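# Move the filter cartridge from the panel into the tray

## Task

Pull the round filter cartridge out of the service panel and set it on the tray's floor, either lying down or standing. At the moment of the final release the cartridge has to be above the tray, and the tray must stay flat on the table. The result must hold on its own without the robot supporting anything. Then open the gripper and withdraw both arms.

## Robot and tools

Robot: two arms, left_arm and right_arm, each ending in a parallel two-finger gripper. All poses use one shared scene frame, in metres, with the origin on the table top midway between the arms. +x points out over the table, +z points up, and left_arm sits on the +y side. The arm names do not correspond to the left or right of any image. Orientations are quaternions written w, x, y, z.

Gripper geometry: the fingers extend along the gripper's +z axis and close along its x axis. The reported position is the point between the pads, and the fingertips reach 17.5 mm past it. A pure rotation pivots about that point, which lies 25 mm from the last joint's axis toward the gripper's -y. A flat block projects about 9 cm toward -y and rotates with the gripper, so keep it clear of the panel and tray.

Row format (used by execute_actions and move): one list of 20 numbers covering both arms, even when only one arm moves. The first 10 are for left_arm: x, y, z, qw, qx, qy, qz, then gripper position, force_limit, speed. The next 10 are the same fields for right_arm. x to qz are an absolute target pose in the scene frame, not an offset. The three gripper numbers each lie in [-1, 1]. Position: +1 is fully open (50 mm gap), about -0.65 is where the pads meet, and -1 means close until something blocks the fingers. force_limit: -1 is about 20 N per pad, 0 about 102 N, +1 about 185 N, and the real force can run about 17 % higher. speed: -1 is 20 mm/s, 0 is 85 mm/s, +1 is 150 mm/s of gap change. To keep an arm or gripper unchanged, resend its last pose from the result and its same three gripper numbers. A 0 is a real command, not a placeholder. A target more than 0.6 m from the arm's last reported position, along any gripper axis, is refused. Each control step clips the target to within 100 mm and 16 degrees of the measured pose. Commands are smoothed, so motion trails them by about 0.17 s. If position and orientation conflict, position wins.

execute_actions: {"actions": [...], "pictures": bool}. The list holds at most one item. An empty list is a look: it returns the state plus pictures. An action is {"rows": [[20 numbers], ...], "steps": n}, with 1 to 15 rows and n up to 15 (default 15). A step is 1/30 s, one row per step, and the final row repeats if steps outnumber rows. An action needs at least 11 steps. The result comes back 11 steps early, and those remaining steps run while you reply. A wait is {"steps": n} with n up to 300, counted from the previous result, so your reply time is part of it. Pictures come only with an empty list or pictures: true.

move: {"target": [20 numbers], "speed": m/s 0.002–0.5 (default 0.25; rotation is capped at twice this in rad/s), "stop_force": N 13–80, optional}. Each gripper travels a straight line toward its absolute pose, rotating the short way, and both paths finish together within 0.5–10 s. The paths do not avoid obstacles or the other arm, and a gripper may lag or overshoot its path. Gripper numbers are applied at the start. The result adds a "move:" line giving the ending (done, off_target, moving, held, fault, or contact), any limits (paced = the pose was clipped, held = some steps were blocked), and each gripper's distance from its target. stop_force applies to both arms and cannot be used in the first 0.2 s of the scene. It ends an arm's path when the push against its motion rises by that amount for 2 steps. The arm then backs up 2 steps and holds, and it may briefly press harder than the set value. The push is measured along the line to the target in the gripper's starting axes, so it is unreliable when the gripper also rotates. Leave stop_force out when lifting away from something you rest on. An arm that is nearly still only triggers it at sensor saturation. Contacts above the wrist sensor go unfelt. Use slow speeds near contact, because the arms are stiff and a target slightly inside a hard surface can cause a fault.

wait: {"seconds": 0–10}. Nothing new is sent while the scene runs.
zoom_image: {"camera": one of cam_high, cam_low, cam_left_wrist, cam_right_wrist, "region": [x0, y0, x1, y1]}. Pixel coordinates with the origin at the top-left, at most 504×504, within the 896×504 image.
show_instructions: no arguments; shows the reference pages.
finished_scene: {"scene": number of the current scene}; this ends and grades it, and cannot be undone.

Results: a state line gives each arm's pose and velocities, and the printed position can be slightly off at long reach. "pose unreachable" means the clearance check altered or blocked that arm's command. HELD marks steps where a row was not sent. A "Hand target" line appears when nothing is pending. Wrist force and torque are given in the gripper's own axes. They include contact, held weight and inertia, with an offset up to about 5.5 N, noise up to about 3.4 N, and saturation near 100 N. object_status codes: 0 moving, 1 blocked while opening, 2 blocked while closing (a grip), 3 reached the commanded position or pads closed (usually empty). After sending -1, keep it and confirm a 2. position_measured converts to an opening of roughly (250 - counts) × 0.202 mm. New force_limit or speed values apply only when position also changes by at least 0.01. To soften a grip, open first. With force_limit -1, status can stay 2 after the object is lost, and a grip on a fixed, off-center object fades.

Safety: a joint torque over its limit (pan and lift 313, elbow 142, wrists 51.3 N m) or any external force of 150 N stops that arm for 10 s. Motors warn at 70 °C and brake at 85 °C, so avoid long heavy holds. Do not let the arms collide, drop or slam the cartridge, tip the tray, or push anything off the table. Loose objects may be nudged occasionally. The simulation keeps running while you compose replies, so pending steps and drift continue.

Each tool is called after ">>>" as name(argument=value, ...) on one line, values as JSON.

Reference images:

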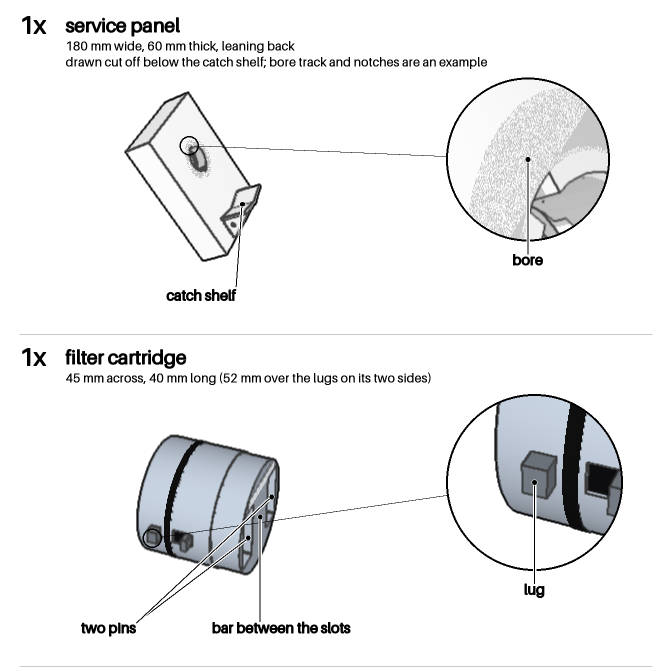

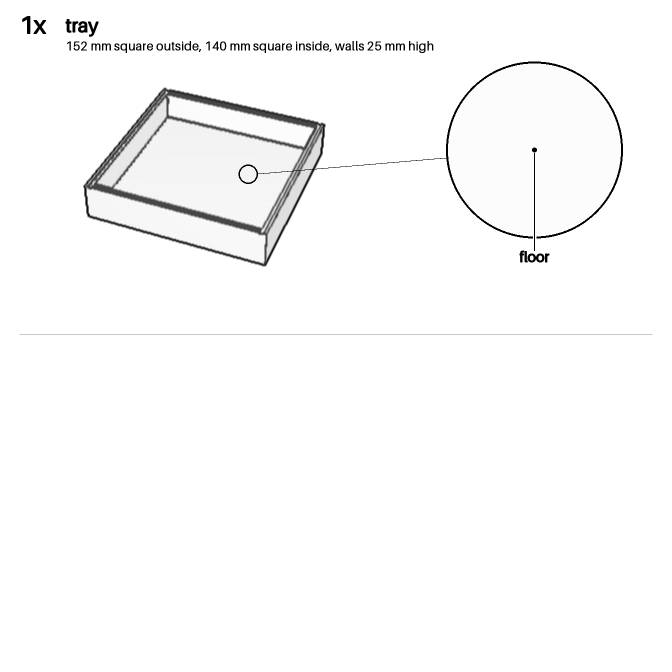

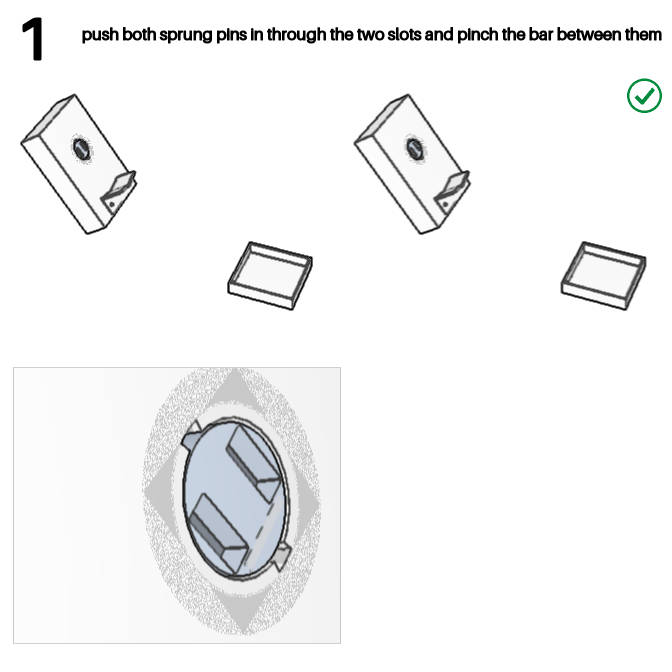

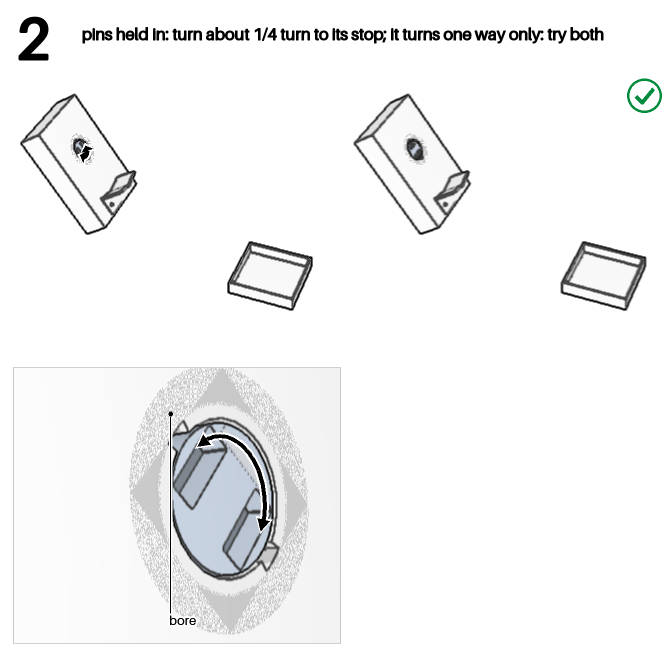

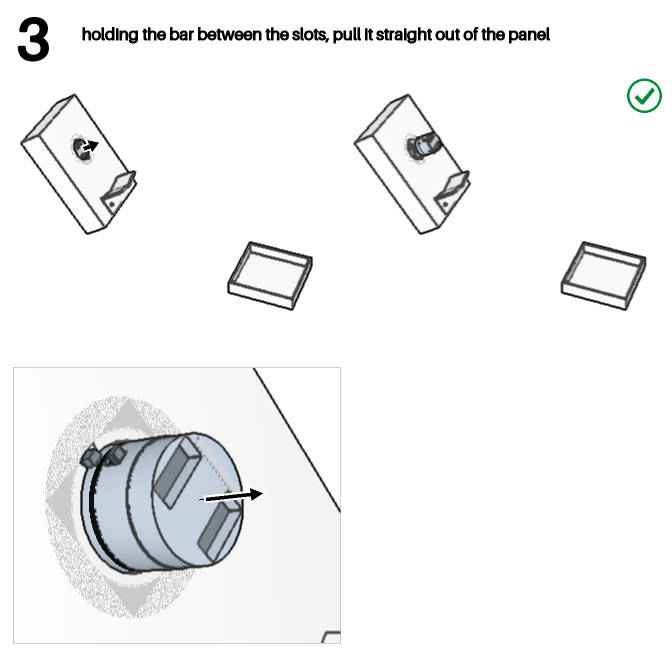

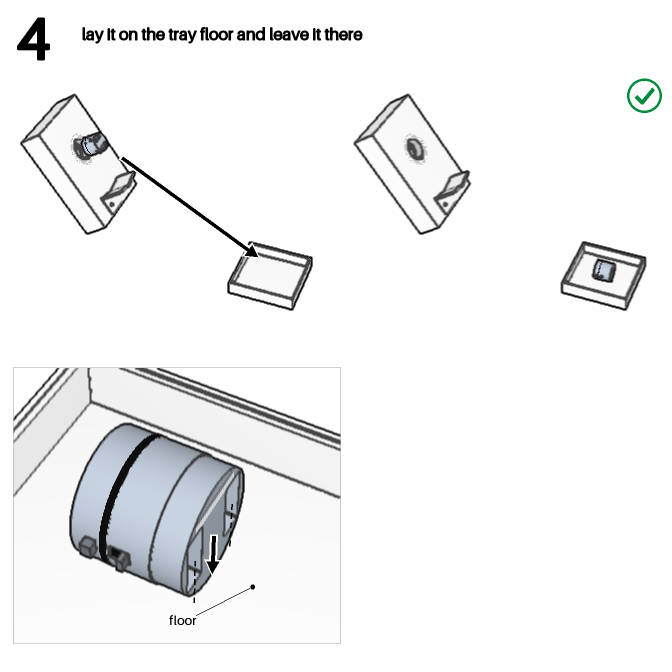

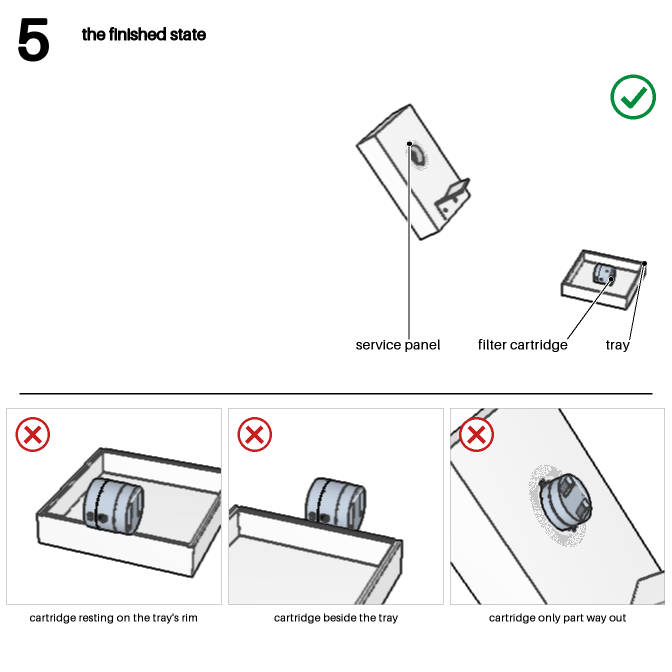

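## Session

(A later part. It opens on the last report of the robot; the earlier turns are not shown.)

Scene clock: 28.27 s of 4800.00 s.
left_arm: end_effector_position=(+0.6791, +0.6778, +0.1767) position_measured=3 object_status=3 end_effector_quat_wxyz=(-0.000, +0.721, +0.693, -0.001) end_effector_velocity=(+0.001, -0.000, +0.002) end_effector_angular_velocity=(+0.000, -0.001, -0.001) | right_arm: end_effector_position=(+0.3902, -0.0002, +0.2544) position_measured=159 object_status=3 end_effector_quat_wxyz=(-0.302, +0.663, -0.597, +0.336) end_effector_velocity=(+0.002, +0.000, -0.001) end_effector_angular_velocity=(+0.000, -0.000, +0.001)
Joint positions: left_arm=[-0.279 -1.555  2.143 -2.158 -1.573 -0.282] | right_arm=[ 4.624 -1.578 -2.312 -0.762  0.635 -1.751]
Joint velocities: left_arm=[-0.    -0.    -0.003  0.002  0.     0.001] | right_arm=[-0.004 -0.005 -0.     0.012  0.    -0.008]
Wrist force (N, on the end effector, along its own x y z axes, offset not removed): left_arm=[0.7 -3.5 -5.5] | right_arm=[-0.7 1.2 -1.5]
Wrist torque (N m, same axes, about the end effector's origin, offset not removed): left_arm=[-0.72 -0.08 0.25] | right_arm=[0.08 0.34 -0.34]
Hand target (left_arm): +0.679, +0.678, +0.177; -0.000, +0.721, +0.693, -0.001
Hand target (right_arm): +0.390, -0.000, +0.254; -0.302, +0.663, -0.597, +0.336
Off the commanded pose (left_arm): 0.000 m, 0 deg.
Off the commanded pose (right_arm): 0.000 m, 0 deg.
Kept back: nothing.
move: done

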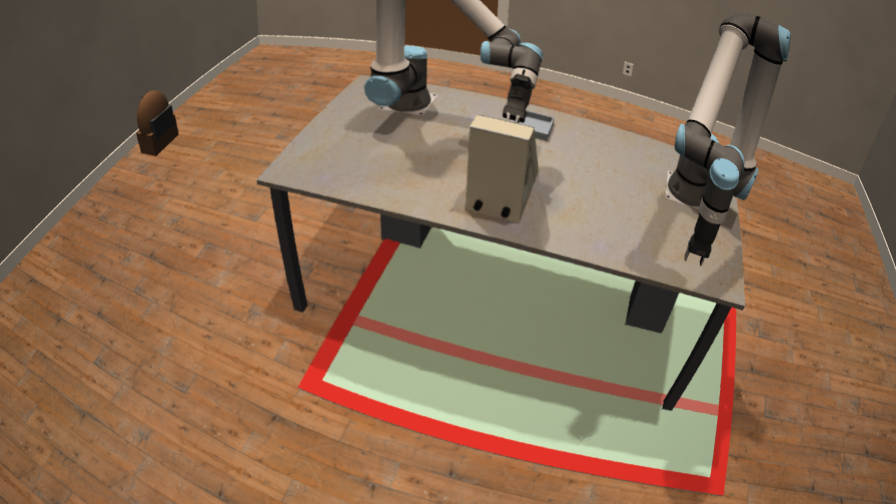

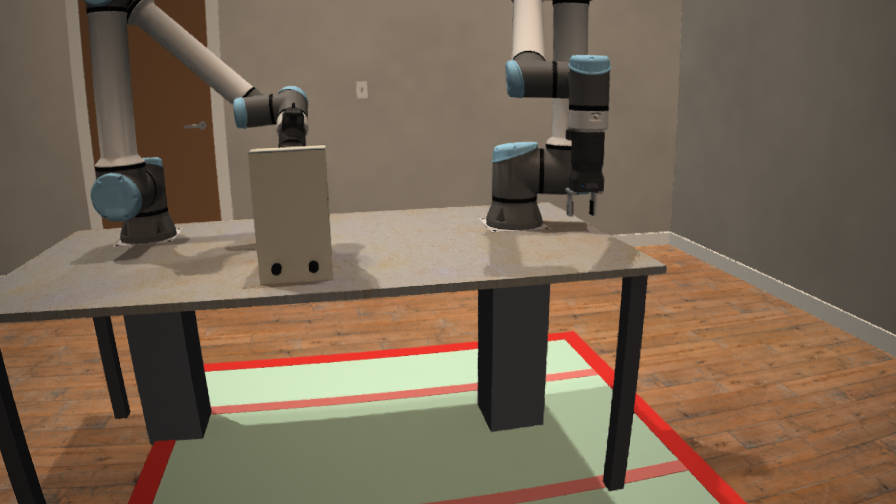

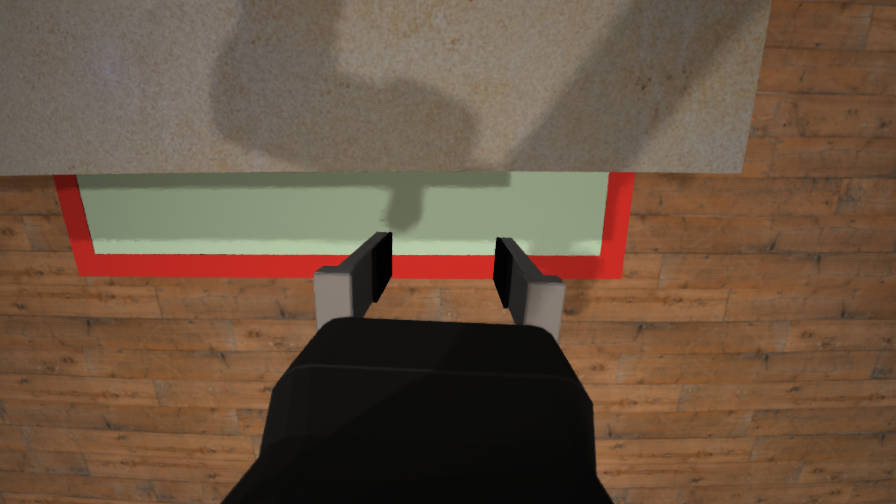

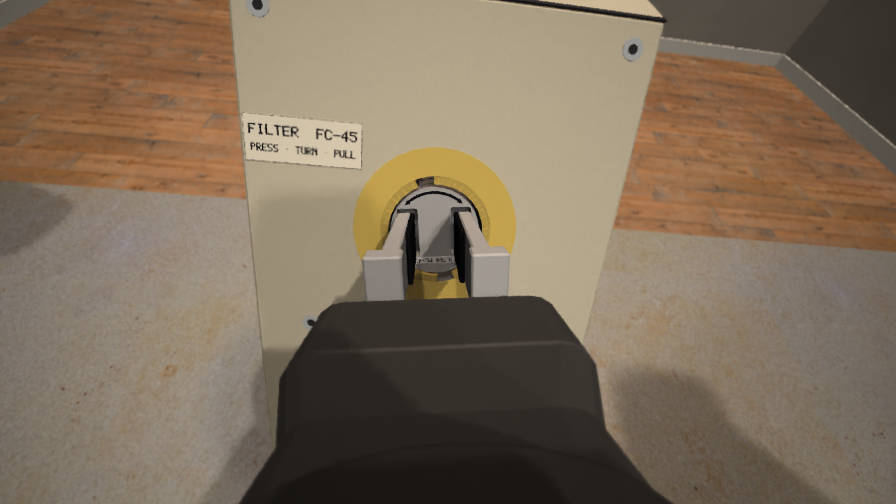

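>>> move(target=[0.6791, 0.6778, 0.1767, 0.0, 0.721, 0.693, -0.001, 1, 0, 0, 0.4066, -0.0002, 0.2424, 0.3022, -0.6631, 0.597, -0.3357, -0.04, 0, 0], speed=0.006, stop_force=20)

>>> zoom_image(camera="cam_right_wrist", region=[370, 160, 500, 290])

Scene clock: 32.07 s of 4800.00 s.
left_arm: end_effector_position=(+0.6791, +0.6778, +0.1767) position_measured=3 object_status=3 end_effector_quat_wxyz=(-0.000, +0.721, +0.693, -0.001) end_effector_velocity=(+0.001, +0.000, +0.000) end_effector_angular_velocity=(+0.001, -0.002, -0.000) | right_arm: end_effector_position=(+0.4021, -0.0002, +0.2457) position_measured=159 object_status=3 end_effector_quat_wxyz=(-0.302, +0.663, -0.597, +0.336) end_effector_velocity=(-0.001, -0.001, -0.001) end_effector_angular_velocity=(-0.004, +0.000, -0.001)
Joint positions: left_arm=[-0.279 -1.555  2.143 -2.158 -1.573 -0.282] | right_arm=[ 4.603 -1.604 -2.315 -0.704  0.636 -1.787]
Joint velocities: left_arm=[ 0.     0.    -0.001 -0.001  0.001  0.001] | right_arm=[ 0.001  0.001 -0.    -0.008 -0.     0.004]
Wrist force (N, on the end effector, along its own x y z axes, offset not removed): left_arm=[0.1 -2.8 -5.3] | right_arm=[10.8 -2.0 -47.5]
Wrist torque (N m, same axes, about the end effector's origin, offset not removed): left_arm=[-0.64 0.00 0.33] | right_arm=[0.72 1.13 -0.26]
Hand target (left_arm): +0.679, +0.678, +0.177; -0.000, +0.721, +0.693, -0.001
Hand target (right_arm): +0.402, -0.000, +0.246; -0.302, +0.663, -0.597, +0.336
Off the commanded pose (left_arm): 0.000 m, 0 deg.
Off the commanded pose (right_arm): 0.006 m, 0 deg.
Kept back: nothing.
move: contact (right_arm)

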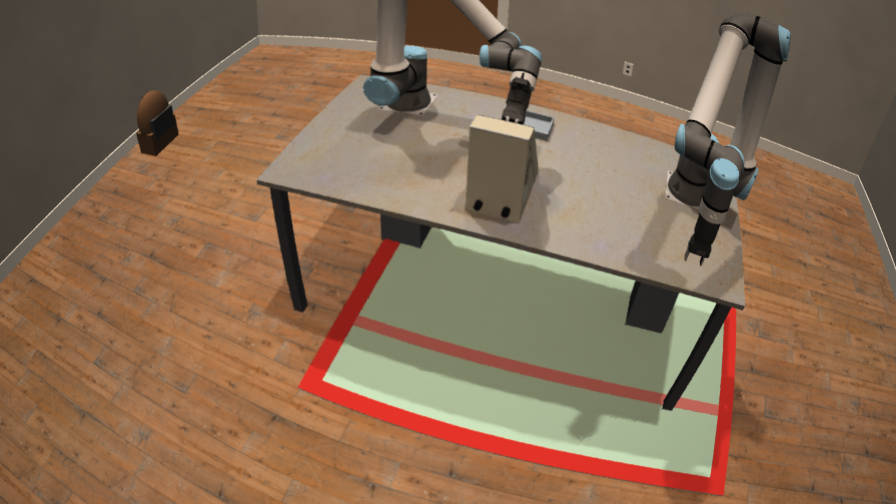

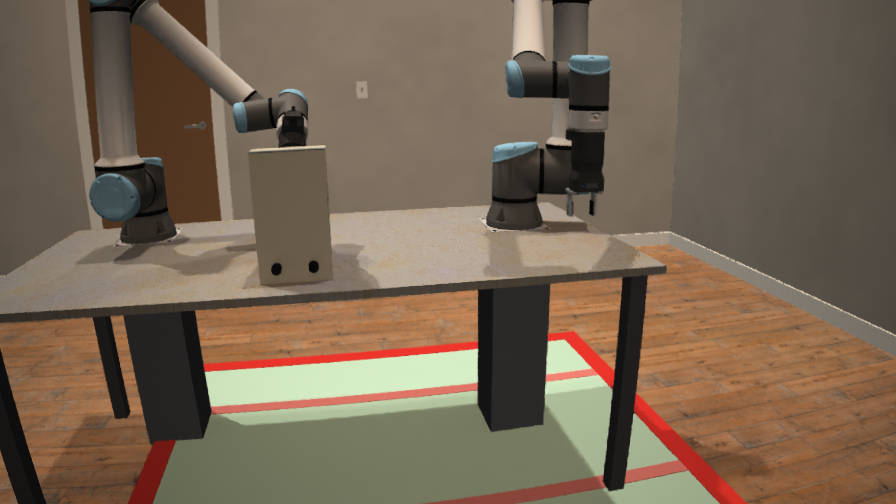

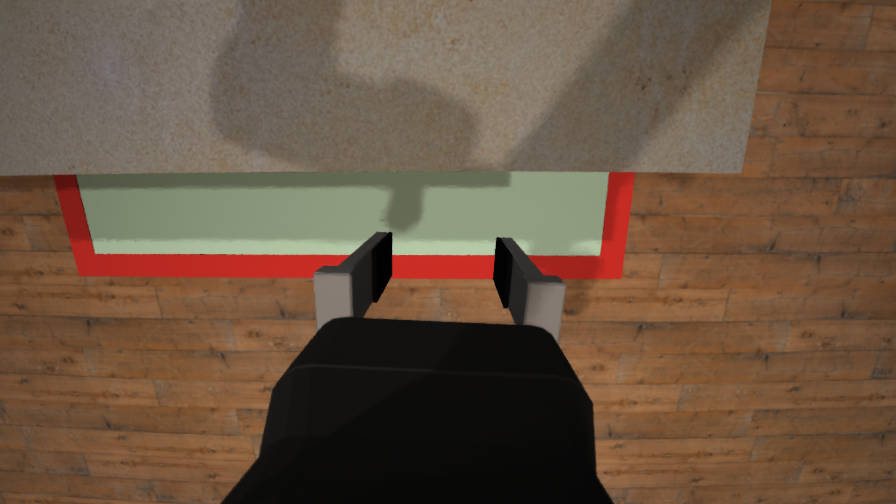

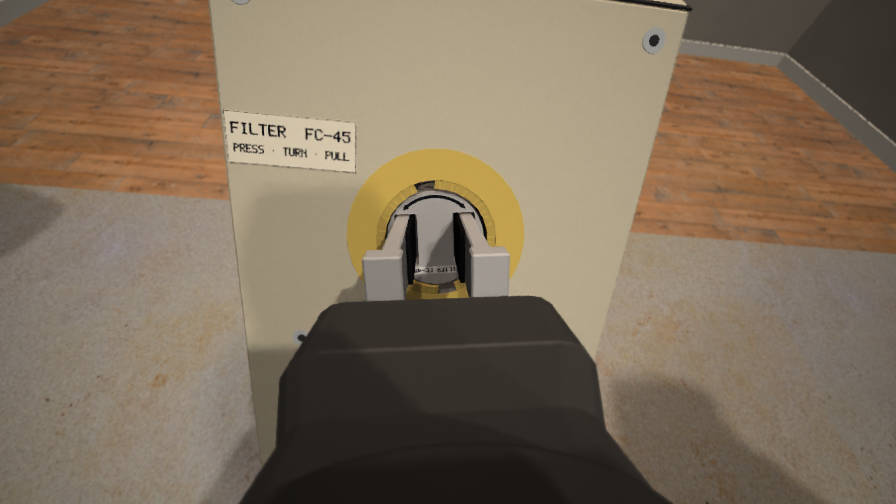

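Region (370, 160, 500, 290) of cam_right_wrist's 896x504 image, scaled by 3.877, with more detail than that image has.

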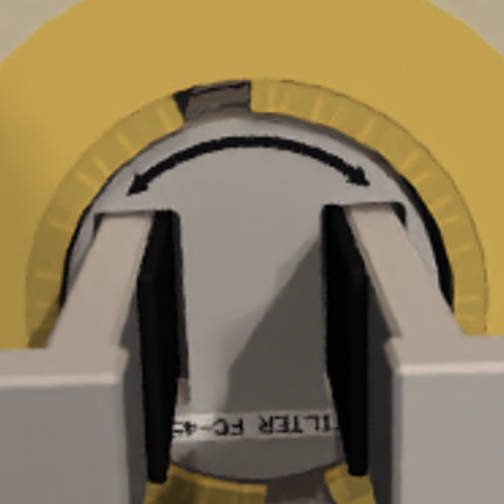

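>>> execute_actions(actions=[{"steps": 5}])

Scene clock: 32.30 s of 4800.00 s.
left_arm: end_effector_position=(+0.6791, +0.6778, +0.1767) position_measured=3 object_status=3 end_effector_quat_wxyz=(-0.000, +0.721, +0.693, -0.001) end_effector_velocity=(+0.001, -0.001, +0.001) end_effector_angular_velocity=(-0.001, -0.000, +0.001) | right_arm: end_effector_position=(+0.4019, -0.0002, +0.2458) position_measured=159 object_status=3 end_effector_quat_wxyz=(-0.302, +0.663, -0.597, +0.336) end_effector_velocity=(-0.001, +0.000, +0.000) end_effector_angular_velocity=(-0.001, -0.000, +0.000)
Joint positions: left_arm=[-0.279 -1.555  2.143 -2.158 -1.573 -0.282] | right_arm=[ 4.603 -1.604 -2.315 -0.705  0.637 -1.787]
Joint velocities: left_arm=[-0.     0.    -0.002  0.001 -0.    -0.001] | right_arm=[ 0.001  0.001  0.    -0.002 -0.     0.001]
Wrist force (N, on the end effector, along its own x y z axes, offset not removed): left_arm=[-2.7 -1.5 -3.9] | right_arm=[-0.8 -4.5 -16.9]
Wrist torque (N m, same axes, about the end effector's origin, offset not removed): left_arm=[-0.41 0.66 0.30] | right_arm=[0.71 0.48 -0.48]
Hand target (left_arm): +0.679, +0.678, +0.177; -0.000, +0.721, +0.693, -0.001
Hand target (right_arm): +0.402, -0.000, +0.246; -0.302, +0.663, -0.597, +0.336
Off the commanded pose (left_arm): 0.000 m, 0 deg.
Off the commanded pose (right_arm): 0.006 m, 0 deg.
Kept back: nothing.
Steps of this call (steps 1 to 7: nothing new was sent). Readings (end_effector_position | what the end effector reports):
1: left_arm (+0.6791, +0.6778, +0.1767) | right_arm (+0.4020, -0.0002, +0.2457) | left_arm position_measured=3 object_status=3 | right_arm position_measured=159 object_status=3
2: left_arm (+0.6791, +0.6778, +0.1767) | right_arm (+0.4020, -0.0002, +0.2457) | left_arm position_measured=3 object_status=3 | right_arm position_measured=159 object_status=3
4: left_arm (+0.6791, +0.6778, +0.1767) | right_arm (+0.4020, -0.0002, +0.2458) | left_arm position_measured=3 object_status=3 | right_arm position_measured=159 object_status=3
7: the state above

>>> execute_actions(actions=[{"rows": [[0.6791, 0.6778, 0.1767, 0.0, 0.721, 0.693, -0.001, 1, 0, 0, 0.4017, -0.0004, 0.24597, 0.3022, -0.6631, 0.597, -0.3357, -1, 0, -1]], "steps": 15}])

>>> execute_actions(actions=[{"steps": 15}])

Scene clock: 33.23 s of 4800.00 s.
left_arm: end_effector_position=(+0.6791, +0.6778, +0.1767) position_measured=3 object_status=3 end_effector_quat_wxyz=(-0.000, +0.721, +0.693, -0.001) end_effector_velocity=(-0.001, +0.000, -0.001) end_effector_angular_velocity=(+0.001, +0.002, -0.001) | right_arm: end_effector_position=(+0.4018, -0.0004, +0.2459) position_measured=170 object_status=0 end_effector_quat_wxyz=(-0.302, +0.663, -0.597, +0.336) end_effector_velocity=(-0.001, -0.001, +0.000) end_effector_angular_velocity=(+0.000, +0.000, -0.000)
Joint positions: left_arm=[-0.279 -1.555  2.143 -2.158 -1.573 -0.282] | right_arm=[ 4.603 -1.603 -2.315 -0.705  0.637 -1.786]
Joint velocities: left_arm=[-0.001 -0.     0.001  0.002 -0.     0.   ] | right_arm=[ 0.001  0.003 -0.002 -0.003  0.     0.002]
Wrist force (N, on the end effector, along its own x y z axes, offset not removed): left_arm=[2.1 -1.2 -7.0] | right_arm=[-0.2 -0.4 -4.0]
Wrist torque (N m, same axes, about the end effector's origin, offset not removed): left_arm=[-0.36 -0.28 0.23] | right_arm=[0.22 0.78 -0.26]
Steps of this call (steps 1 to 24: nothing new was sent; steps 25 to 28: the first 4 steps of this action). Readings (end_effector_position | what the end effector reports):
25: left_arm (+0.6791, +0.6778, +0.1767) | right_arm (+0.4018, -0.0002, +0.2459) | left_arm position_measured=3 object_status=3 | right_arm position_measured=160 object_status=0
26: left_arm (+0.6791, +0.6778, +0.1767) | right_arm (+0.4018, -0.0003, +0.2459) | left_arm position_measured=3 object_status=3 | right_arm position_measured=163 object_status=0
28: the state above

Scene clock: 33.73 s of 4800.00 s.
left_arm: end_effector_position=(+0.6791, +0.6778, +0.1767) position_measured=3 object_status=3 end_effector_quat_wxyz=(-0.000, +0.721, +0.693, -0.001) end_effector_velocity=(+0.000, -0.000, +0.001) end_effector_angular_velocity=(+0.000, -0.000, +0.002) | right_arm: end_effector_position=(+0.4017, -0.0004, +0.2460) position_measured=176 object_status=2 end_effector_quat_wxyz=(-0.302, +0.663, -0.597, +0.336) end_effector_velocity=(-0.000, +0.000, +0.000) end_effector_angular_velocity=(+0.001, -0.000, +0.000)
Joint positions: left_arm=[-0.279 -1.555  2.143 -2.158 -1.573 -0.282] | right_arm=[ 4.603 -1.603 -2.315 -0.706  0.636 -1.786]
Joint velocities: left_arm=[-0.    -0.001 -0.001  0.001  0.    -0.002] | right_arm=[ 0.     0.     0.     0.    -0.     0.001]
Wrist force (N, on the end effector, along its own x y z axes, offset not removed): left_arm=[-1.3 2.6 -5.5] | right_arm=[1.3 -5.6 6.8]
Wrist torque (N m, same axes, about the end effector's origin, offset not removed): left_arm=[0.41 0.24 0.29] | right_arm=[0.66 0.17 -0.66]
Hand target (left_arm): +0.679, +0.678, +0.177; -0.000, +0.721, +0.693, -0.001
Hand target (right_arm): +0.402, -0.000, +0.246; -0.302, +0.663, -0.597, +0.336
Off the commanded pose (left_arm): 0.000 m, 0 deg.
Off the commanded pose (right_arm): 0.000 m, 0 deg.
Kept back: nothing.
Steps of this call (steps 1 to 11: the last 11 steps of your previous action; steps 12 to 15: nothing new was sent). Readings (end_effector_position | what the end effector reports):
1: left_arm (+0.6791, +0.6778, +0.1767) | right_arm (+0.4018, -0.0004, +0.2459) | left_arm position_measured=3 object_status=3 | right_arm position_measured=173 object_status=0
2: left_arm (+0.6791, +0.6778, +0.1767) | right_arm (+0.4018, -0.0004, +0.2459) | left_arm position_measured=3 object_status=3 | right_arm position_measured=176 object_status=0
4: left_arm (+0.6791, +0.6778, +0.1767) | right_arm (+0.4017, -0.0004, +0.2459) | left_arm position_measured=3 object_status=3 | right_arm position_measured=176 object_status=0
8: left_arm (+0.6791, +0.6778, +0.1767) | right_arm (+0.4017, -0.0004, +0.2460) | left_arm position_measured=3 object_status=3 | right_arm position_measured=176 object_status=2
15: the state above

>>> move(target=[0.6791, 0.6778, 0.1767, 0.0, 0.721, 0.693, -0.001, 1, 0, 0, 0.4018, -0.0004, 0.2459, 0.3109, -0.6472, 0.6142, -0.3277, -1, 0, -1], speed=0.04)

Scene clock: 35.63 s of 4800.00 s.
left_arm: end_effector_position=(+0.6791, +0.6778, +0.1767) position_measured=3 object_status=3 end_effector_quat_wxyz=(-0.000, +0.721, +0.693, -0.001) end_effector_velocity=(-0.000, +0.000, -0.001) end_effector_angular_velocity=(+0.001, -0.001, -0.002) | right_arm: end_effector_position=(+0.4018, -0.0004, +0.2460) position_measured=176 object_status=2 end_effector_quat_wxyz=(-0.311, +0.648, -0.614, +0.328) end_effector_velocity=(+0.001, -0.000, -0.001) end_effector_angular_velocity=(+0.009, +0.000, -0.009)
Joint positions: left_arm=[-0.279 -1.555  2.143 -2.158 -1.573 -0.282] | right_arm=[ 4.603 -1.605 -2.313 -0.705  0.636 -1.735]
Joint velocities: left_arm=[-0.    -0.     0.002 -0.002  0.001  0.001] | right_arm=[-0.001 -0.003  0.001 -0.     0.     0.015]
Wrist force (N, on the end effector, along its own x y z axes, offset not removed): left_arm=[-1.0 -2.6 -7.2] | right_arm=[4.8 -14.9 -5.8]
Wrist torque (N m, same axes, about the end effector's origin, offset not removed): left_arm=[-0.58 0.19 0.26] | right_arm=[1.00 0.53 -2.18]
Hand target (left_arm): +0.679, +0.678, +0.177; -0.000, +0.721, +0.693, -0.001
Hand target (right_arm): +0.402, -0.000, +0.246; -0.311, +0.647, -0.614, +0.328
Off the commanded pose (left_arm): 0.000 m, 0 deg.
Off the commanded pose (right_arm): 0.000 m, 0 deg.
Kept back: nothing.
move: done

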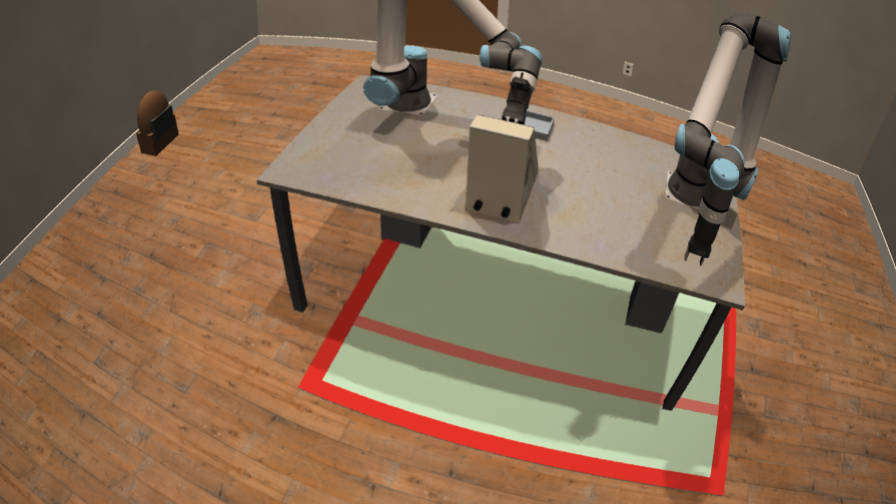

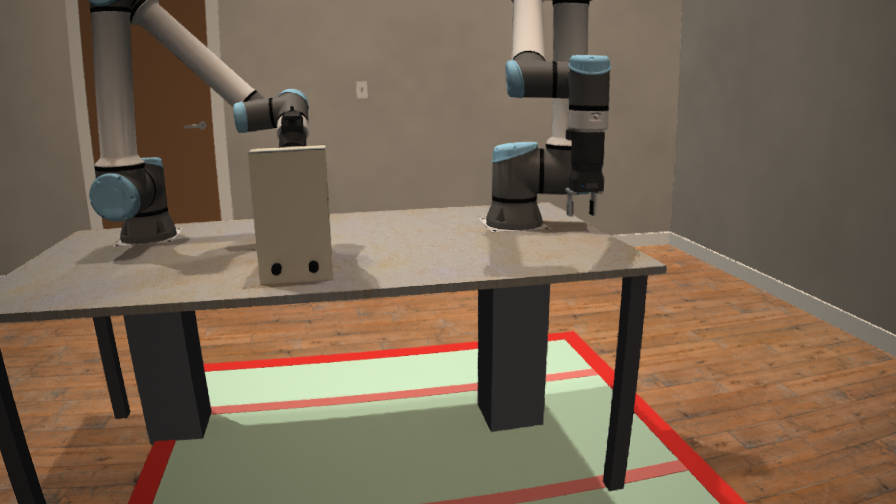

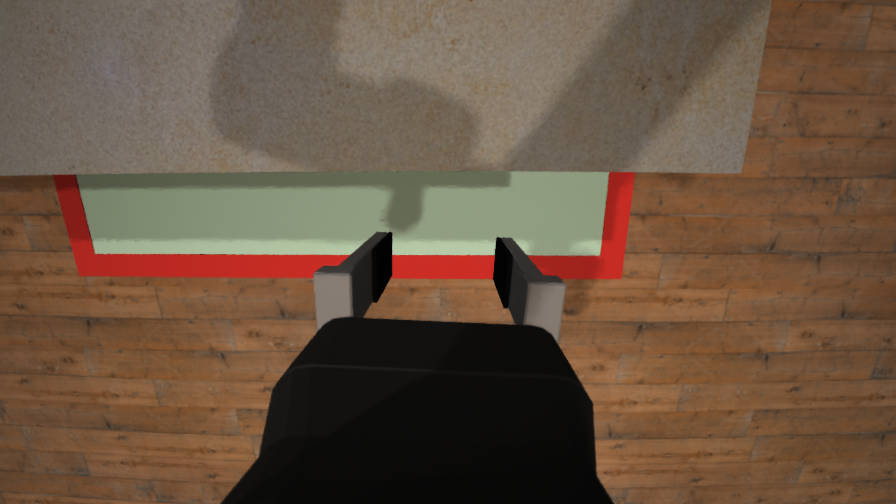

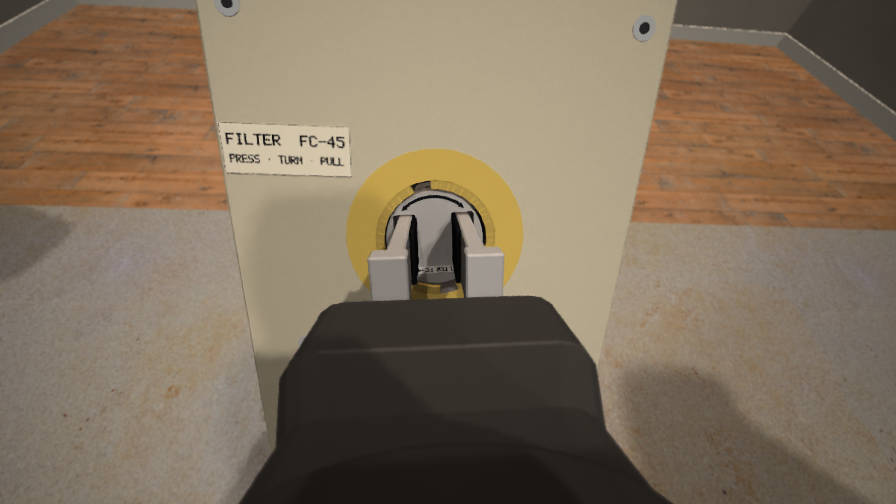

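>>> move(target=[0.6791, 0.6778, 0.1767, 0.0, 0.721, 0.693, -0.001, 1, 0, 0, 0.4018, -0.0004, 0.2459, 0.2873, -0.6885, 0.5675, -0.3485, -1, 0, -1], speed=0.06)

Scene clock: 37.50 s of 4800.00 s.
left_arm: end_effector_position=(+0.6791, +0.6778, +0.1767) position_measured=3 object_status=3 end_effector_quat_wxyz=(-0.000, +0.721, +0.693, -0.001) end_effector_velocity=(+0.001, +0.000, +0.000) end_effector_angular_velocity=(+0.000, -0.001, +0.000) | right_arm: end_effector_position=(+0.4018, -0.0004, +0.2459) position_measured=176 object_status=2 end_effector_quat_wxyz=(-0.288, +0.688, -0.568, +0.348) end_effector_velocity=(+0.001, -0.001, -0.000) end_effector_angular_velocity=(-0.012, +0.000, +0.008)
Joint positions: left_arm=[-0.279 -1.555  2.143 -2.158 -1.573 -0.282] | right_arm=[ 4.603 -1.6   -2.318 -0.704  0.637 -1.873]
Joint velocities: left_arm=[ 0.     0.001 -0.001 -0.     0.     0.   ] | right_arm=[-0.001  0.001 -0.001  0.001  0.    -0.016]
Wrist force (N, on the end effector, along its own x y z axes, offset not removed): left_arm=[-0.6 -1.0 -4.3] | right_arm=[1.6 6.2 -14.8]
Wrist torque (N m, same axes, about the end effector's origin, offset not removed): left_arm=[-0.30 0.16 0.25] | right_arm=[0.53 0.99 -0.13]
Hand target (left_arm): +0.679, +0.678, +0.177; -0.000, +0.721, +0.693, -0.001
Hand target (right_arm): +0.402, -0.000, +0.246; -0.287, +0.688, -0.567, +0.348
Off the commanded pose (left_arm): 0.000 m, 0 deg.
Off the commanded pose (right_arm): 0.000 m, 0 deg.
Kept back: nothing.
move: done

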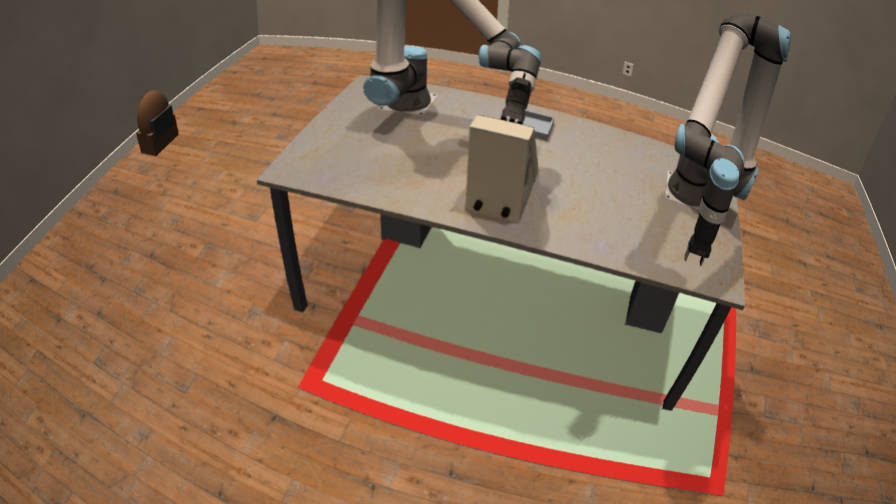

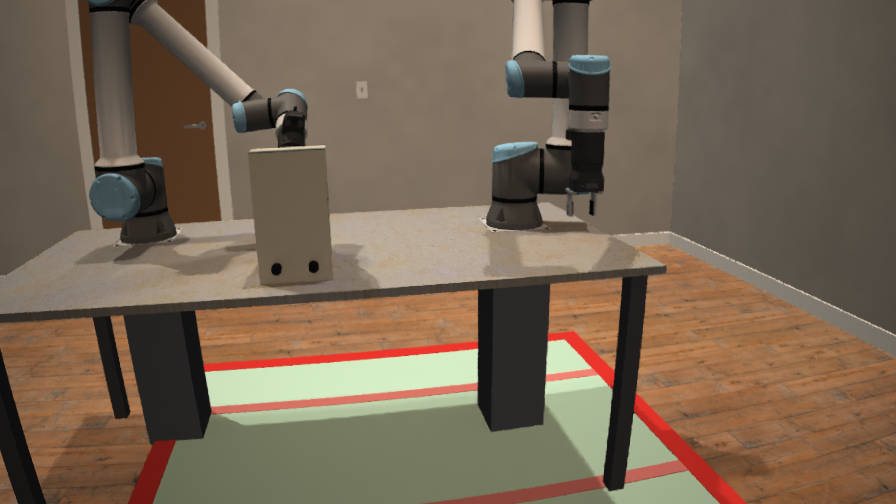

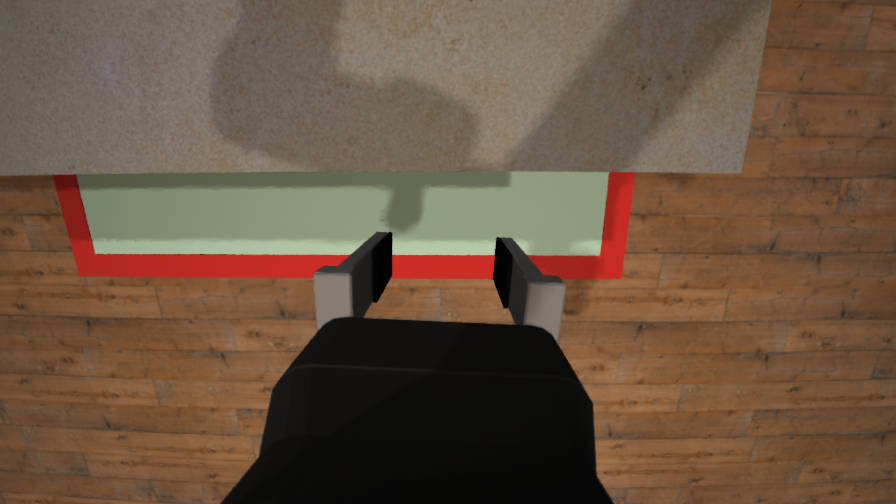

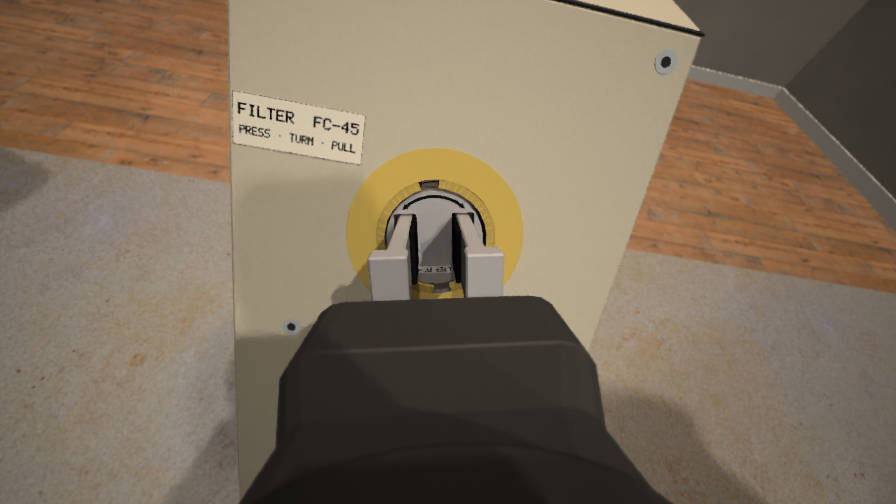

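>>> move(target=[0.6791, 0.6778, 0.1767, 0.0, 0.721, 0.693, -0.001, 1, 0, 0, 0.4017, -0.0004, 0.24597, 0.1909, -0.8086, 0.3771, -0.4094, -1, 0, -1], speed=0.15)

Scene clock: 40.03 s of 4800.00 s.
left_arm: end_effector_position=(+0.6791, +0.6778, +0.1767) position_measured=3 object_status=3 end_effector_quat_wxyz=(-0.000, +0.721, +0.693, -0.001) end_effector_velocity=(+0.001, +0.000, +0.000) end_effector_angular_velocity=(+0.000, -0.001, +0.002) | right_arm: end_effector_position=(+0.4017, -0.0004, +0.2460) position_measured=176 object_status=2 end_effector_quat_wxyz=(-0.191, +0.808, -0.378, +0.409) end_effector_velocity=(-0.000, +0.000, -0.001) end_effector_angular_velocity=(-0.011, +0.001, +0.010)
Joint positions: left_arm=[-0.279 -1.555  2.143 -2.158 -1.573 -0.282] | right_arm=[ 4.595 -1.579 -2.331 -0.703  0.637 -2.391]
Joint velocities: left_arm=[ 0.001  0.001 -0.001 -0.     0.    -0.002] | right_arm=[-0.    -0.001 -0.001  0.004  0.001 -0.016]
Wrist force (N, on the end effector, along its own x y z axes, offset not removed): left_arm=[0.3 -3.8 -4.6] | right_arm=[11.7 15.4 -26.6]
Wrist torque (N m, same axes, about the end effector's origin, offset not removed): left_arm=[-0.87 -0.07 0.31] | right_arm=[0.61 1.00 -0.22]
Hand target (left_arm): +0.679, +0.678, +0.177; -0.000, +0.721, +0.693, -0.001
Hand target (right_arm): +0.402, -0.000, +0.246; -0.191, +0.809, -0.377, +0.409
Off the commanded pose (left_arm): 0.000 m, 0 deg.
Off the commanded pose (right_arm): 0.000 m, 0 deg.
Kept back: nothing.
move: done

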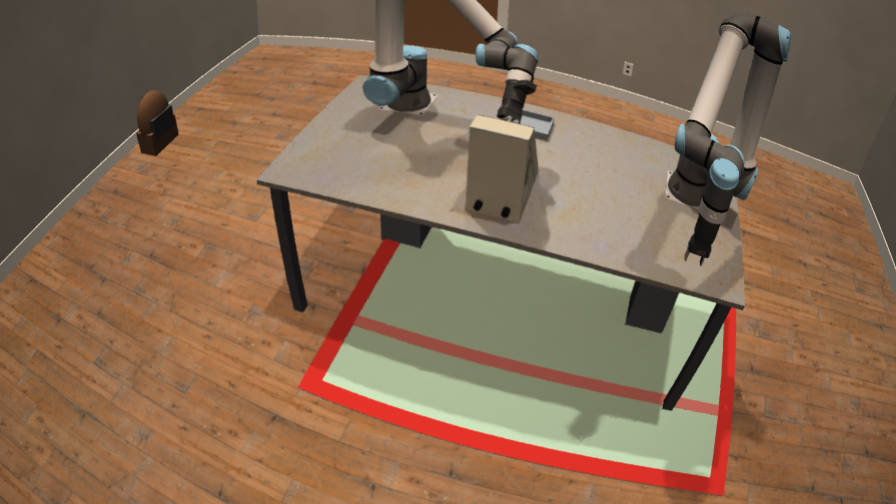

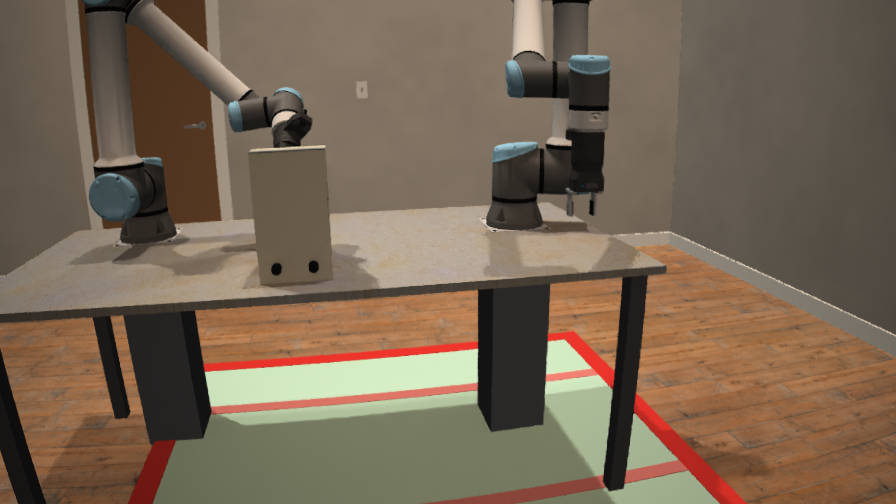

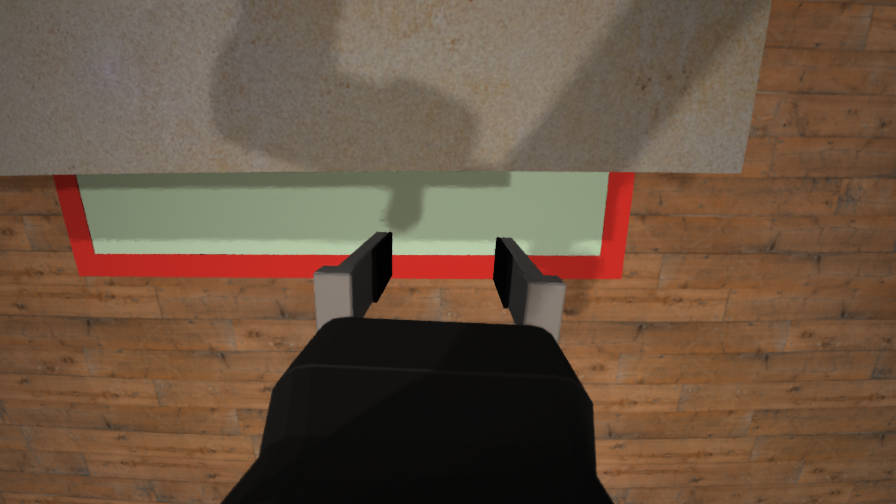

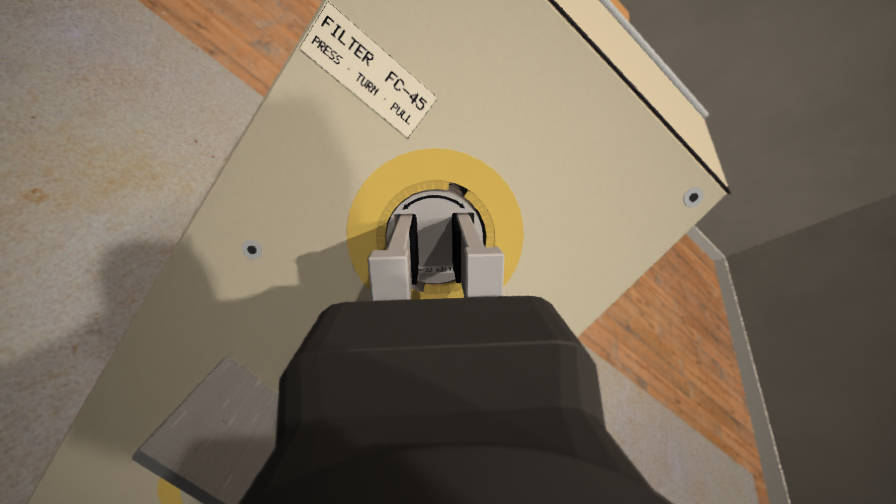

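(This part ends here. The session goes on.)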